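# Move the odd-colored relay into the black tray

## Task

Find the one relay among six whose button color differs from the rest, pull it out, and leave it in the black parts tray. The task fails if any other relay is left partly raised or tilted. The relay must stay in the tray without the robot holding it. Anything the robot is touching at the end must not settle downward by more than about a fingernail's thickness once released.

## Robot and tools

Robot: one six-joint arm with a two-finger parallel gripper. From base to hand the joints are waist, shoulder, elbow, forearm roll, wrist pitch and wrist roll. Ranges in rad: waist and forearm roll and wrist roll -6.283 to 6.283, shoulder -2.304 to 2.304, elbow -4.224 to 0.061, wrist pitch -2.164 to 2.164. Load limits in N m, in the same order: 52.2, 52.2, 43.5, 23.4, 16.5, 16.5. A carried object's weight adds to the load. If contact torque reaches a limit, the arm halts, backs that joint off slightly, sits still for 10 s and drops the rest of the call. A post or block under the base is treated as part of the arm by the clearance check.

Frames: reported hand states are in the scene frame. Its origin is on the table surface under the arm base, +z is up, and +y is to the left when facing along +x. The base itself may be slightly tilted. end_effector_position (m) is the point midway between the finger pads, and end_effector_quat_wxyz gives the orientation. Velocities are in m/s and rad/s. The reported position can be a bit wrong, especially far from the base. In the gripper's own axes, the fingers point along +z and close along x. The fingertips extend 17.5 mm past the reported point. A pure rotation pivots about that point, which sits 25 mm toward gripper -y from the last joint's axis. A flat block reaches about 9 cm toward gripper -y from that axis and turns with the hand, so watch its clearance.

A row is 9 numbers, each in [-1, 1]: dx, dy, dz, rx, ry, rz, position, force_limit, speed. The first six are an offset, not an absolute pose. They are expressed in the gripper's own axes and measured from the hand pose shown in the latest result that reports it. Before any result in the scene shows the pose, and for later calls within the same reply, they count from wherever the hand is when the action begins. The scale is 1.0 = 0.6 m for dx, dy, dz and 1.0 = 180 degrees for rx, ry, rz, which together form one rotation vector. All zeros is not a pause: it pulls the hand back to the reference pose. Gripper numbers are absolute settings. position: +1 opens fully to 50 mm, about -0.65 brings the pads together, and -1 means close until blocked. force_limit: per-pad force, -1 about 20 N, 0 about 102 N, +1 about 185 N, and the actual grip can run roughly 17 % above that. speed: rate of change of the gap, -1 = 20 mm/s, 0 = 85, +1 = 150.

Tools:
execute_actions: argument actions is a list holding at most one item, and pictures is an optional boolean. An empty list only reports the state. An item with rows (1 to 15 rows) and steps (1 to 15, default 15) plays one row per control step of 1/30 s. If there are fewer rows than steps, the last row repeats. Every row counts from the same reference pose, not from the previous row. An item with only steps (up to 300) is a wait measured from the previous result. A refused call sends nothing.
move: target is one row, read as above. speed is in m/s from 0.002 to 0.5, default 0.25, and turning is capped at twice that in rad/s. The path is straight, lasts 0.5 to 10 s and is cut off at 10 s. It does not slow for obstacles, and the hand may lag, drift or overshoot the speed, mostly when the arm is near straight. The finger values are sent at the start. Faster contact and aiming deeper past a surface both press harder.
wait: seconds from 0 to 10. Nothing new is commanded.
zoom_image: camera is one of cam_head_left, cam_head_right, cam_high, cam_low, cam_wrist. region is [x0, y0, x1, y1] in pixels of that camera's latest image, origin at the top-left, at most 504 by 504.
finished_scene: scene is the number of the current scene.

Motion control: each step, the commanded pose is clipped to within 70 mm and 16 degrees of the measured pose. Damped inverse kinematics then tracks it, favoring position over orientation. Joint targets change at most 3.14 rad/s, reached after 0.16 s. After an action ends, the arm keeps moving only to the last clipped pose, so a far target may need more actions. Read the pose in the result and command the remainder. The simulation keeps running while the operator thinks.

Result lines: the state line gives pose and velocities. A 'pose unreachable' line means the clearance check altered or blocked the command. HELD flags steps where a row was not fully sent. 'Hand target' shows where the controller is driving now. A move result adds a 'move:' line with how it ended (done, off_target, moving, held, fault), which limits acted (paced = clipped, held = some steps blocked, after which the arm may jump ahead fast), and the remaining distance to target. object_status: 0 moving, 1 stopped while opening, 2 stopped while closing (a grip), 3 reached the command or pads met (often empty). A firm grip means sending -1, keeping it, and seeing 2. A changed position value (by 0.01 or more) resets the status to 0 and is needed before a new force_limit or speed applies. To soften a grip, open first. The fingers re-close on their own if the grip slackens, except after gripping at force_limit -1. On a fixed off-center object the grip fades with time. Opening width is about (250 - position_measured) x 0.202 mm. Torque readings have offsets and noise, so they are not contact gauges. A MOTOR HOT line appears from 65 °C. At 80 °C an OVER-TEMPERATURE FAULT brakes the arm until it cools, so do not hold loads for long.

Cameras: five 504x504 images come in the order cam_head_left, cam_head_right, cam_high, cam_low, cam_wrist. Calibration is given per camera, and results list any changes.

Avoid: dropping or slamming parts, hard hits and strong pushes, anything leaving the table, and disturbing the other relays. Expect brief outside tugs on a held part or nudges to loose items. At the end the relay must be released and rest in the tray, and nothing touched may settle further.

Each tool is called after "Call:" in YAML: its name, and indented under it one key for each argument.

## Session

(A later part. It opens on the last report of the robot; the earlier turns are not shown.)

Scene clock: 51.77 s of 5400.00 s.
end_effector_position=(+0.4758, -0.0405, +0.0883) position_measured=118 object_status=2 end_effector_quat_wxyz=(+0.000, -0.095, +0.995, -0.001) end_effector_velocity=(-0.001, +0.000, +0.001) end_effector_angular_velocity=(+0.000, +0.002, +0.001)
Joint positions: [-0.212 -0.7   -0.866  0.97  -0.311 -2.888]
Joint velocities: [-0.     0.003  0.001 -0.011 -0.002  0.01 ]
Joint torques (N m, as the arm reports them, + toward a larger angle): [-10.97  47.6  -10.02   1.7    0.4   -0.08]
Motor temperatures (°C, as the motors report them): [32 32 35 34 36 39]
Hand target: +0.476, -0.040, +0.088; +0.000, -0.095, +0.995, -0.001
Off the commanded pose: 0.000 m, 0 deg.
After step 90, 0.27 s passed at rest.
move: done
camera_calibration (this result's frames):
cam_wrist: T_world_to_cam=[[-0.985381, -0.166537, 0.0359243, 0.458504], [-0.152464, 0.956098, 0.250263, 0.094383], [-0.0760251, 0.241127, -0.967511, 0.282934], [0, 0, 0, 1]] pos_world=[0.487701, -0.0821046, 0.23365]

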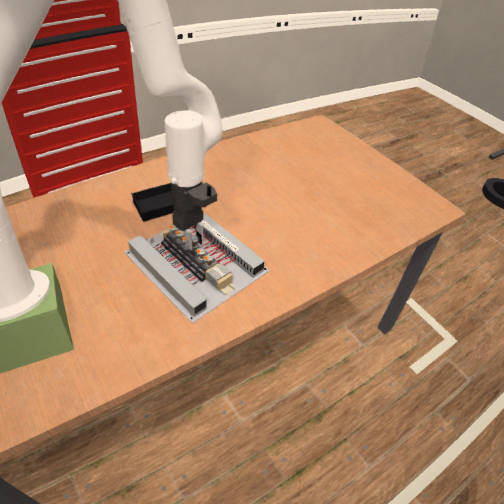

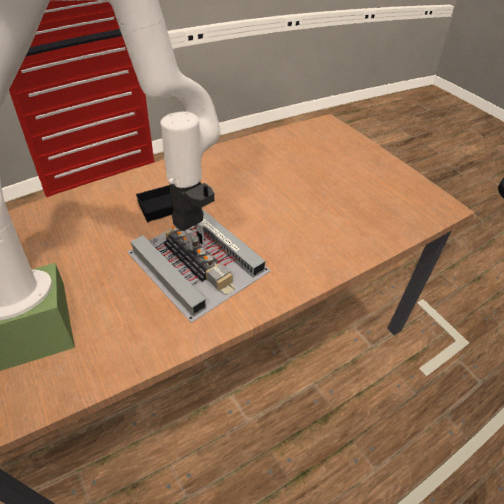

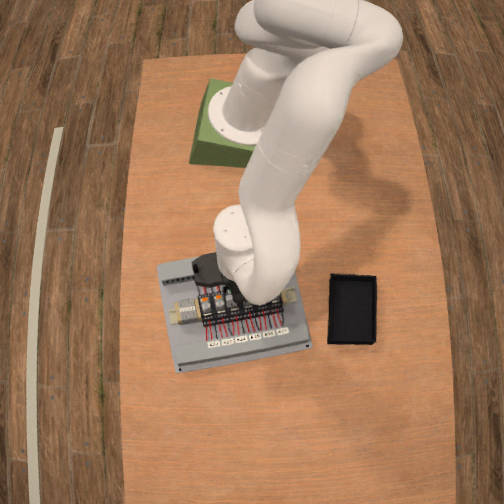

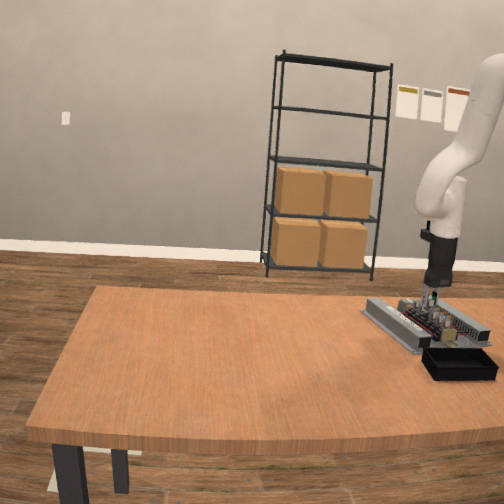

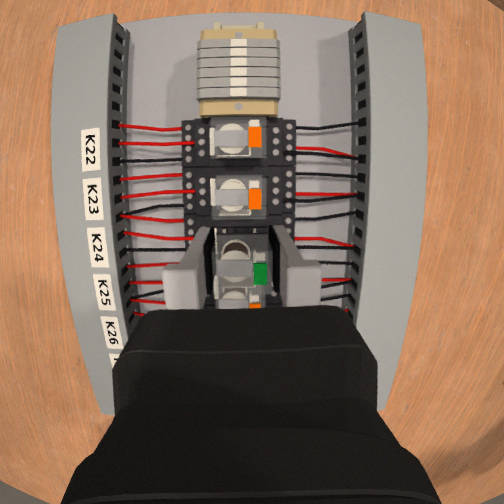

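Call:
move:
  target: [0,0,-0.1,0,0,0,-1,-0.3,-0.5]
  speed: 0.08

Call:
move:
  target: [-0.122,0.43,0,0,0,0,-1,-0.3,-0.5]
  speed: 0.2

Scene clock: 60.17 s of 5400.00 s.
end_effector_position=(+0.4759, -0.0404, +0.1482) position_measured=118 object_status=2 end_effector_quat_wxyz=(+0.001, -0.095, +0.995, -0.001) end_effector_velocity=(+0.001, +0.000, +0.002) end_effector_angular_velocity=(-0.001, -0.000, +0.000)
Joint positions: [-0.244 -0.566 -0.846  0.722 -0.392 -2.658]
Joint velocities: [ 0.     0.004 -0.001 -0.009 -0.003  0.009]
Joint torques (N m, as the arm reports them, + toward a larger angle): [-13.    44.24 -12.3    1.45   0.27  -0.03]
Motor temperatures (°C, as the motors report them): [32 32 35 34 36 39]
Hand target: +0.476, -0.040, +0.148; +0.001, -0.095, +0.995, -0.001
Off the commanded pose: 0.000 m, 0 deg.
After step 140, 2.57 s passed at rest.
move: done
camera_calibration (this result's frames):
cam_wrist: T_world_to_cam=[[-0.9854, -0.166526, 0.0354351, 0.456562], [-0.15254, 0.955982, 0.25066, 0.0792987], [-0.0756167, 0.241596, -0.967426, 0.340632], [0, 0, 0, 1]] pos_world=[0.48775, -0.0820741, 0.293481]

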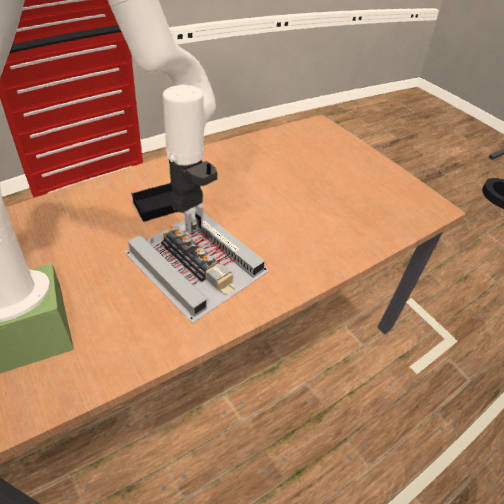

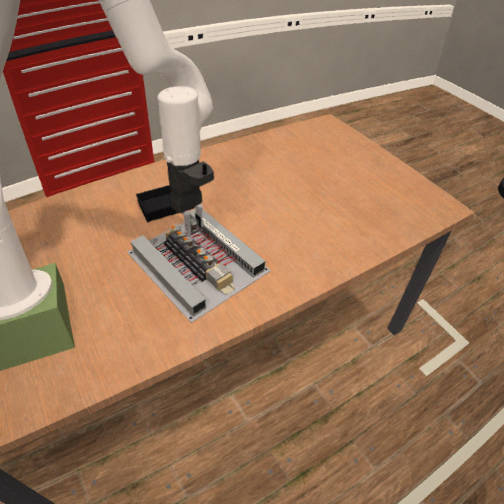

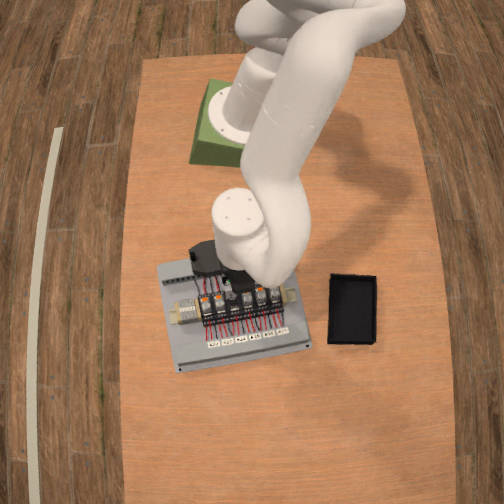

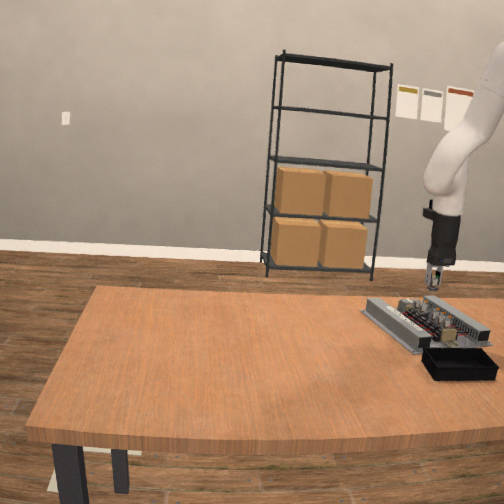

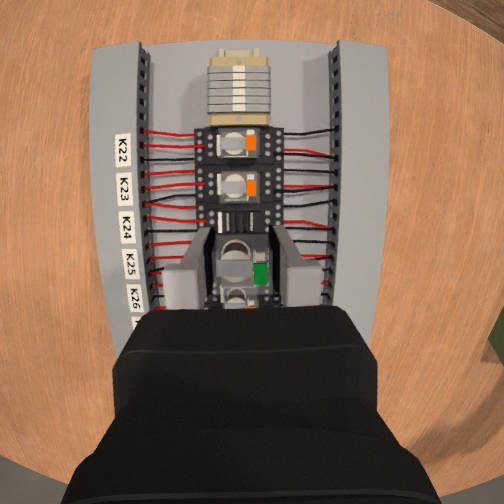

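Scene clock: 62.00 s of 5400.00 s.
end_effector_position=(+0.4983, +0.2277, +0.1483) position_measured=118 object_status=2 end_effector_quat_wxyz=(+0.001, -0.095, +0.996, +0.001) end_effector_velocity=(+0.001, +0.002, +0.000) end_effector_angular_velocity=(-0.004, +0.002, +0.000)
Joint positions: [ 0.287 -0.49  -0.95   0.611 -0.414 -1.997]
Joint velocities: [ 0.006 -0.003 -0.008 -0.018 -0.003  0.022]
Joint torques (N m, as the arm reports them, + toward a larger angle): [ -9.41  45.17 -14.2    1.74   0.49   0.06]
Motor temperatures (°C, as the motors report them): [32 32 35 34 36 39]
Hand target: +0.498, +0.228, +0.148; +0.001, -0.095, +0.995, +0.001
Off the commanded pose: 0.001 m, 0 deg.
move: done
camera_calibration (this result's frames):
cam_wrist: T_world_to_cam=[[-0.985472, -0.16636, 0.0342064, 0.52342], [-0.152419, 0.95512, 0.253996, -0.173928], [-0.0749258, 0.245092, -0.9666, 0.276365], [0, 0, 0, 1]] pos_world=[0.510013, 0.185464, 0.293407]

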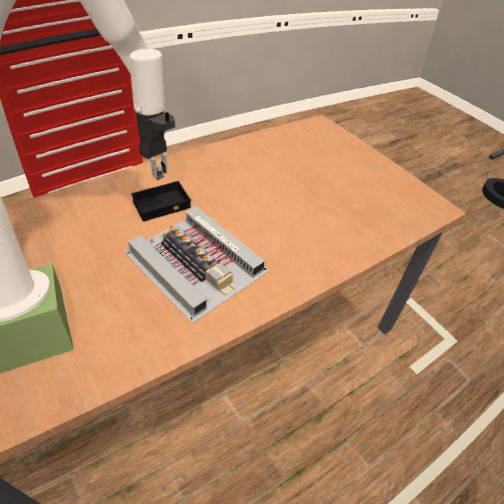

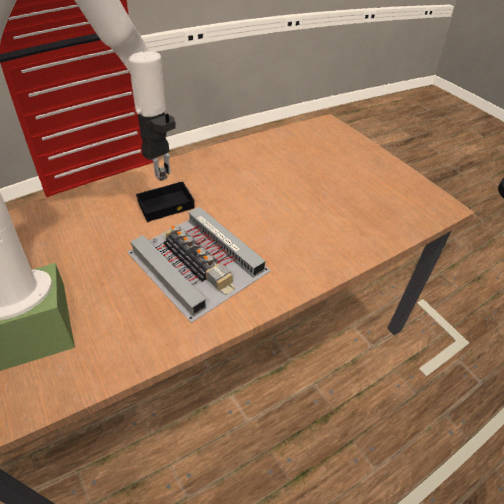

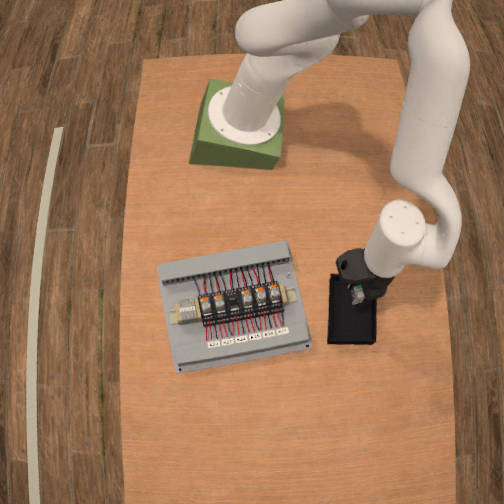

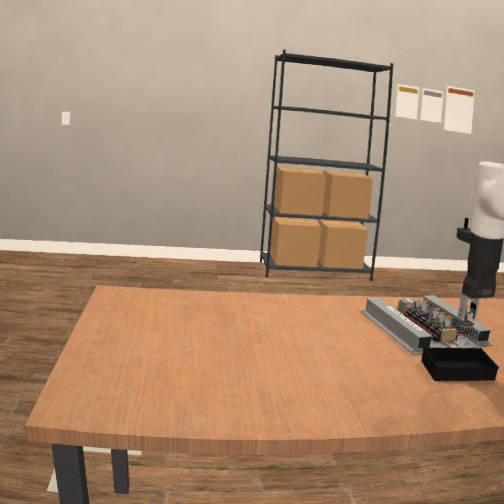

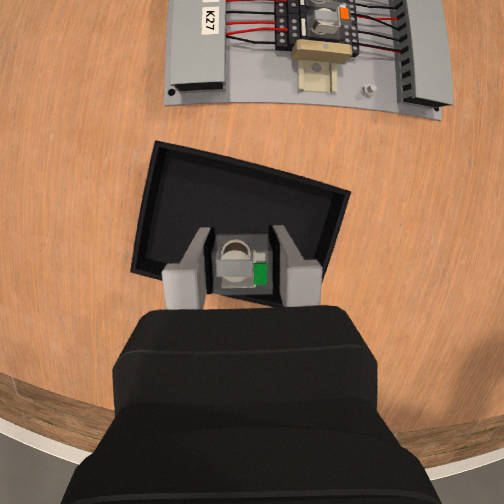

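Call:
move:
  target: [0,0.012,0.16,0,0,0,-1,-0.3,-0.5]
  speed: 0.08

Call:
zoom_image:
  camera: "cam_head_left"
  region: [110, 140, 210, 240]

Scene clock: 67.80 s of 5400.00 s.
end_effector_position=(+0.4968, +0.2348, +0.0524) position_measured=118 object_status=2 end_effector_quat_wxyz=(+0.001, -0.095, +0.996, +0.000) end_effector_velocity=(-0.001, -0.000, -0.001) end_effector_angular_velocity=(+0.003, -0.001, +0.000)
Joint positions: [ 0.343 -0.693 -0.996  0.92  -0.285 -2.27 ]
Joint velocities: [-0.    -0.002  0.002  0.021  0.002 -0.021]
Joint torques (N m, as the arm reports them, + toward a larger angle): [ -9.84  48.24 -11.88   2.48   0.41   0.34]
Motor temperatures (°C, as the motors report them): [32 32 35 34 36 39]
Hand target: +0.497, +0.235, +0.052; +0.001, -0.095, +0.996, +0.001
Off the commanded pose: 0.000 m, 0 deg.
After step 90, 1.17 s passed at rest.
move: done
camera_calibration (this result's frames):
cam_wrist: T_world_to_cam=[[-0.985478, -0.166243, 0.0345758, 0.526381], [-0.152282, 0.95537, 0.253139, -0.156659], [-0.0751152, 0.244197, -0.966812, 0.182192], [0, 0, 0, 1]] pos_world=[0.508566, 0.192683, 0.197602]

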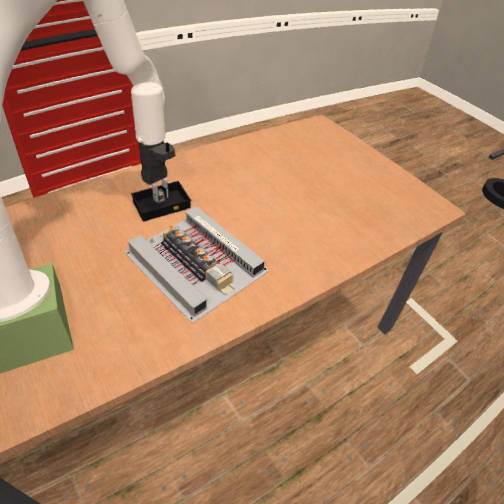

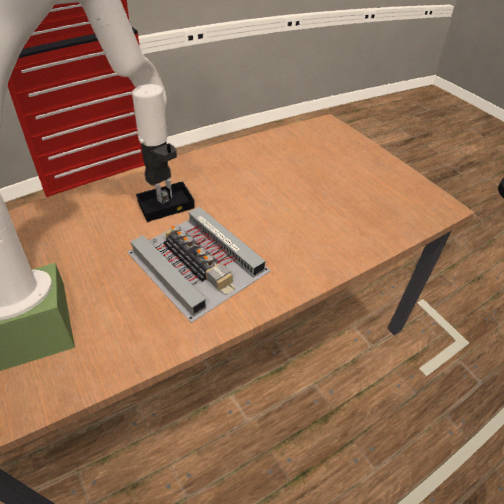

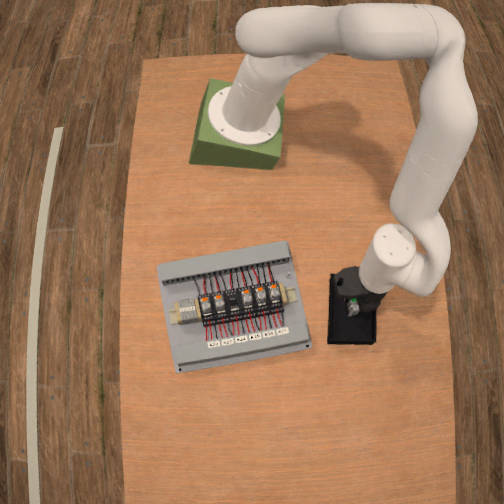

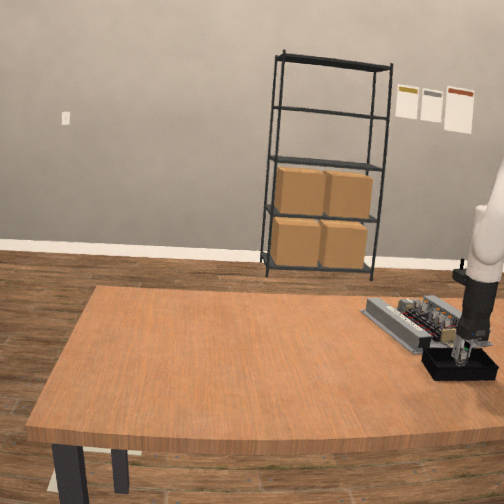

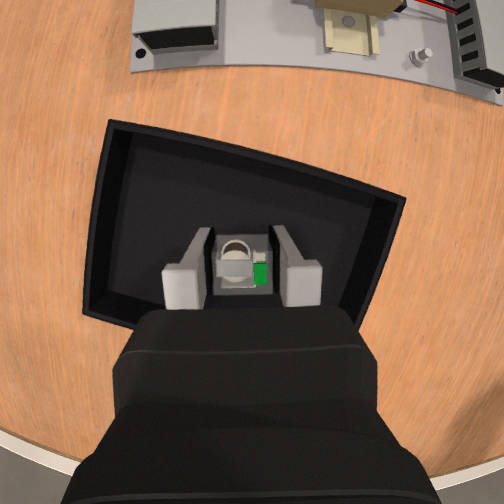

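Region (110, 140, 210, 240) of cam_head_left's 504x504 image, scaled by 5.040, with more detail than that image has.

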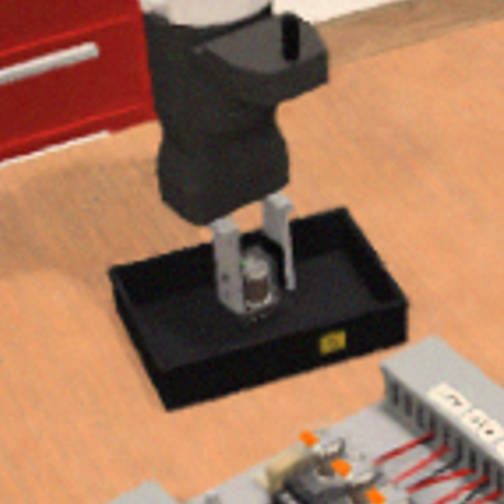

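Call:
move:
  target: [0,0,0.025,0,0,0,-1,-0.3,-0.5]
  speed: 0.015

Call:
move:
  target: [0,0,0,0,0,0,1,-0.3,-0.5]

Call:
move:
  target: [0,0,-0.12,0,0,0,1,-0.3,-0.5]
  speed: 0.1

Scene clock: 72.93 s of 5400.00 s.
end_effector_position=(+0.4987, +0.2360, +0.0402) position_measured=118 object_status=2 end_effector_quat_wxyz=(+0.003, -0.095, +0.995, +0.002) end_effector_velocity=(+0.002, +0.001, +0.001) end_effector_angular_velocity=(-0.003, -0.012, +0.007)
Joint positions: [ 0.349 -0.721 -1.008  0.984 -0.272 -2.329]
Joint velocities: [ 0.005  0.003  0.003  0.014  0.012 -0.016]
Joint torques (N m, as the arm reports them, + toward a larger angle): [ 1.94  2.49 -8.46  2.1   2.89 -0.23]
Motor temperatures (°C, as the motors report them): [32 32 35 34 36 39]
Hand target: +0.497, +0.235, +0.037; +0.001, -0.095, +0.996, +0.000
Off the commanded pose: 0.004 m, 0 deg.
After step 90, 0.93 s passed at rest.
move: off_target
camera_calibration (this result's frames):
cam_wrist: T_world_to_cam=[[-0.985542, -0.16667, 0.0304791, 0.529152], [-0.153565, 0.954677, 0.254971, -0.153734], [-0.0715937, 0.246604, -0.966468, 0.167901], [0, 0, 0, 1]] pos_world=[0.509914, 0.193555, 0.185341]

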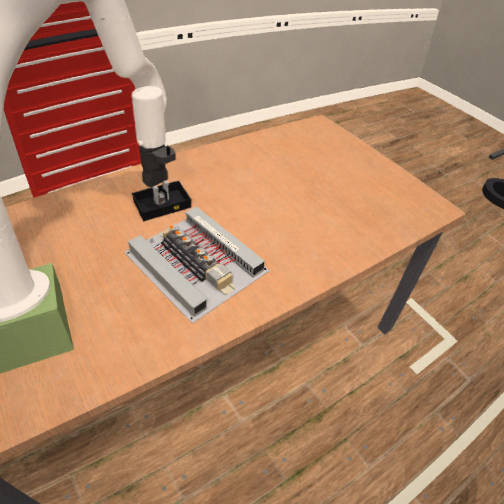

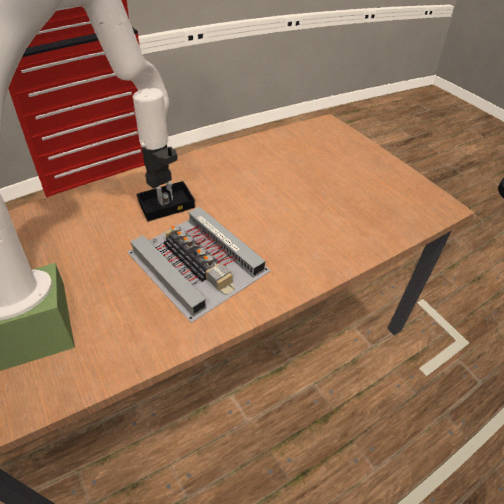

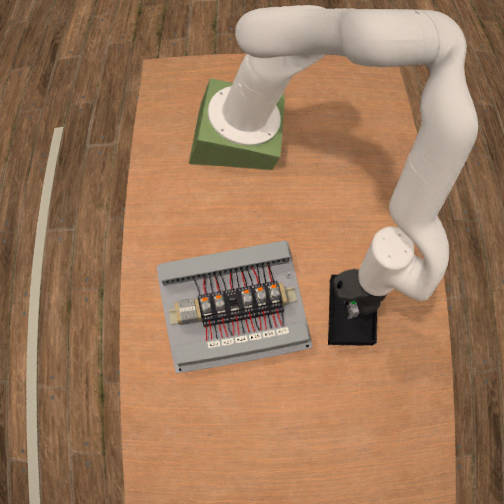

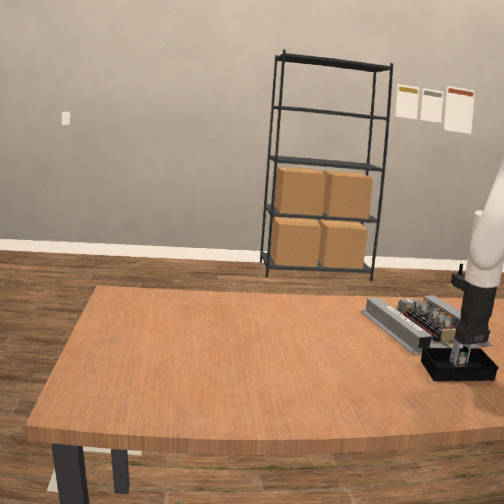

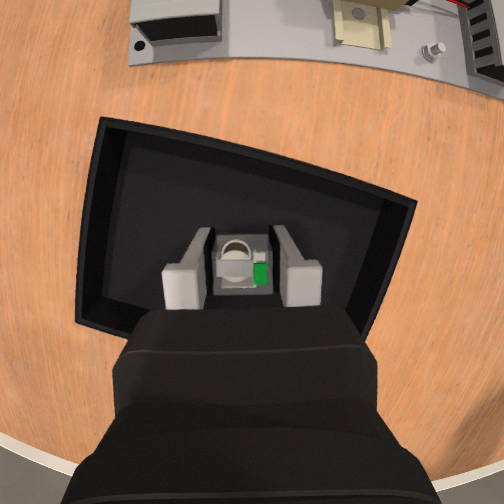

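Scene clock: 73.63 s of 5400.00 s.
end_effector_position=(+0.4987, +0.2360, +0.0402) position_measured=3 object_status=3 end_effector_quat_wxyz=(+0.003, -0.095, +0.995, +0.001) end_effector_velocity=(-0.000, -0.000, +0.000) end_effector_angular_velocity=(+0.000, +0.000, -0.002)
Joint positions: [ 0.349 -0.721 -1.008  0.984 -0.272 -2.329]
Joint velocities: [-0.     0.001  0.001  0.001 -0.     0.001]
Joint torques (N m, as the arm reports them, + toward a larger angle): [-10.69  51.72 -11.23   1.12   0.39   0.09]
Motor temperatures (°C, as the motors report them): [32 32 35 34 36 39]
Hand target: +0.499, +0.236, +0.040; +0.003, -0.095, +0.995, +0.002
Off the commanded pose: 0.000 m, 0 deg.
move: done
camera_calibration (this result's frames):
cam_wrist: T_world_to_cam=[[-0.985539, -0.166679, 0.0305199, 0.529122], [-0.153567, 0.954688, 0.254927, -0.153717], [-0.071628, 0.246554, -0.966478, 0.167899], [0, 0, 0, 1]] pos_world=[0.509891, 0.193549, 0.185309]

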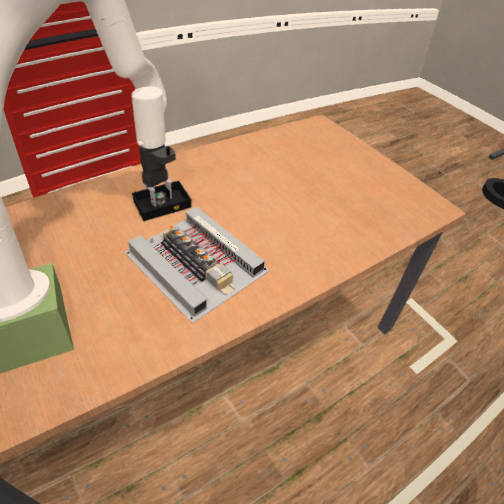

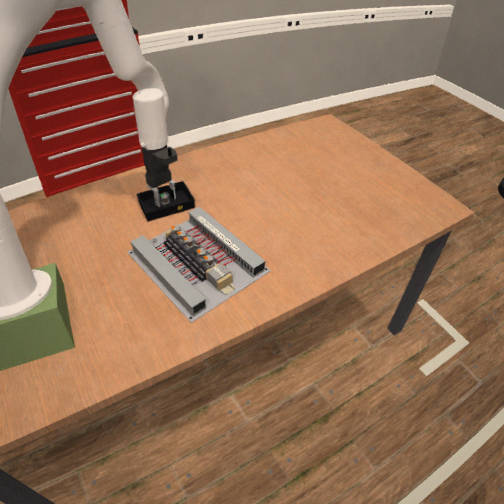

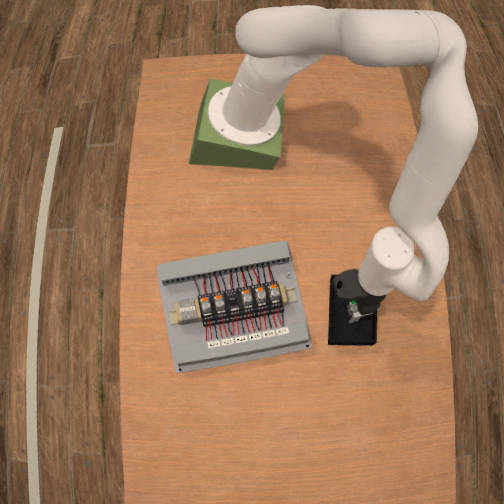

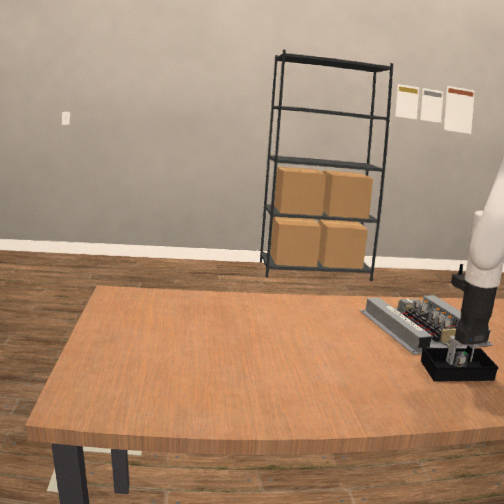

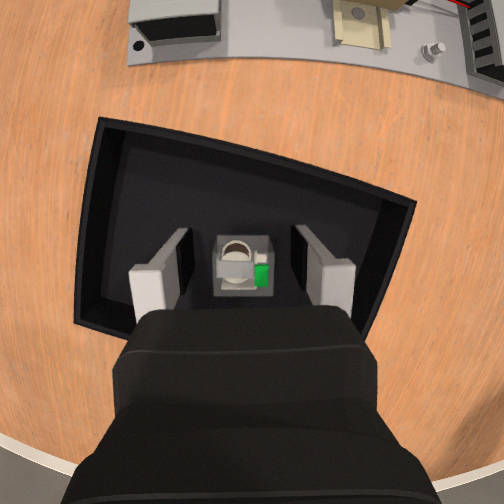

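Scene clock: 74.77 s of 5400.00 s.
end_effector_position=(+0.4984, +0.2358, +0.1120) position_measured=3 object_status=3 end_effector_quat_wxyz=(+0.003, -0.095, +0.995, +0.002) end_effector_velocity=(+0.001, +0.000, +0.002) end_effector_angular_velocity=(-0.002, +0.001, +0.001)
Joint positions: [ 0.317 -0.564 -0.965  0.713 -0.357 -2.076]
Joint velocities: [ 0.     0.003 -0.002 -0.016 -0.004  0.015]
Joint torques (N m, as the arm reports them, + toward a larger angle): [-11.25  48.85 -13.37   1.1    0.13   0.14]
Motor temperatures (°C, as the motors report them): [32 32 35 34 36 39]
Hand target: +0.499, +0.236, +0.112; +0.003, -0.095, +0.995, +0.002
Off the commanded pose: 0.000 m, 0 deg.
move: done
camera_calibration (this result's frames):
cam_wrist: T_world_to_cam=[[-0.985544, -0.166688, 0.0302991, 0.52671], [-0.153578, 0.954499, 0.255629, -0.171891], [-0.0715308, 0.24728, -0.9663, 0.237065], [0, 0, 0, 1]] pos_world=[0.509654, 0.193245, 0.257057]

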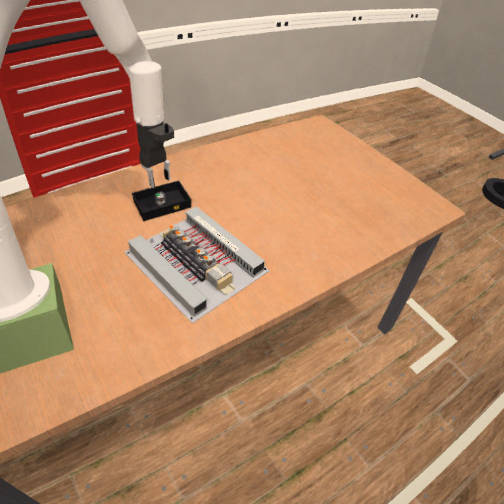

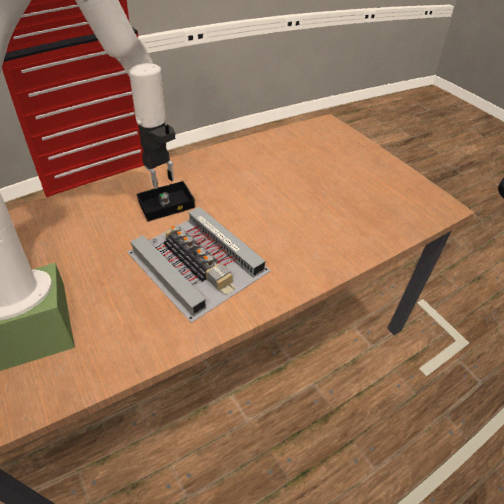

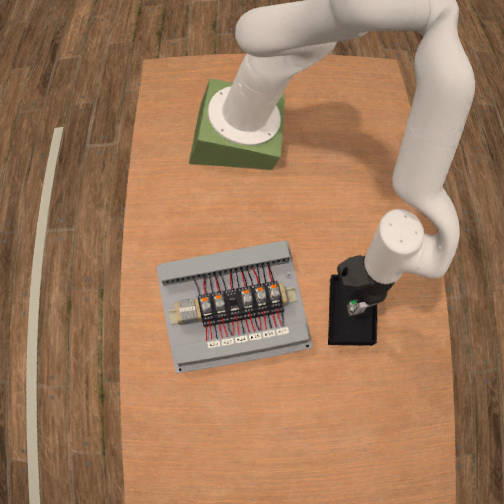

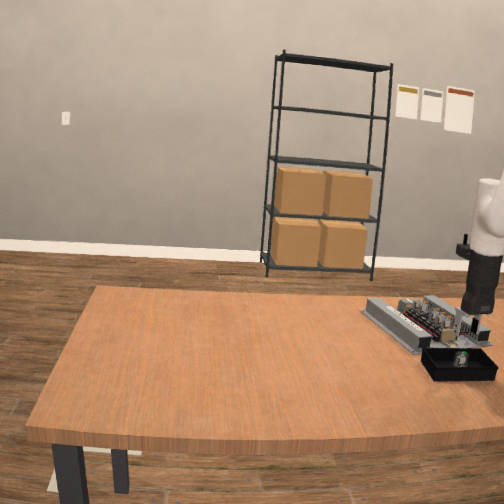

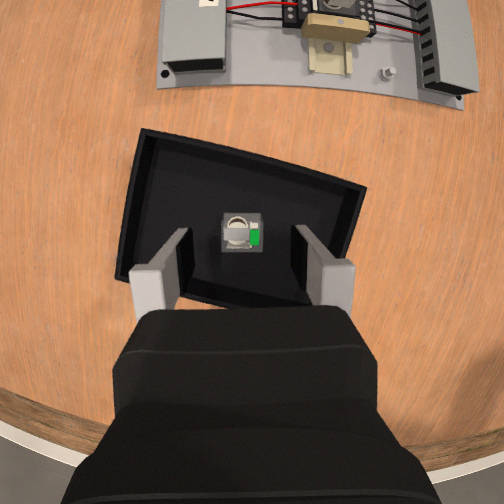

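Call:
finished_scene:
  scene: 1

The scene is finished: the task was done.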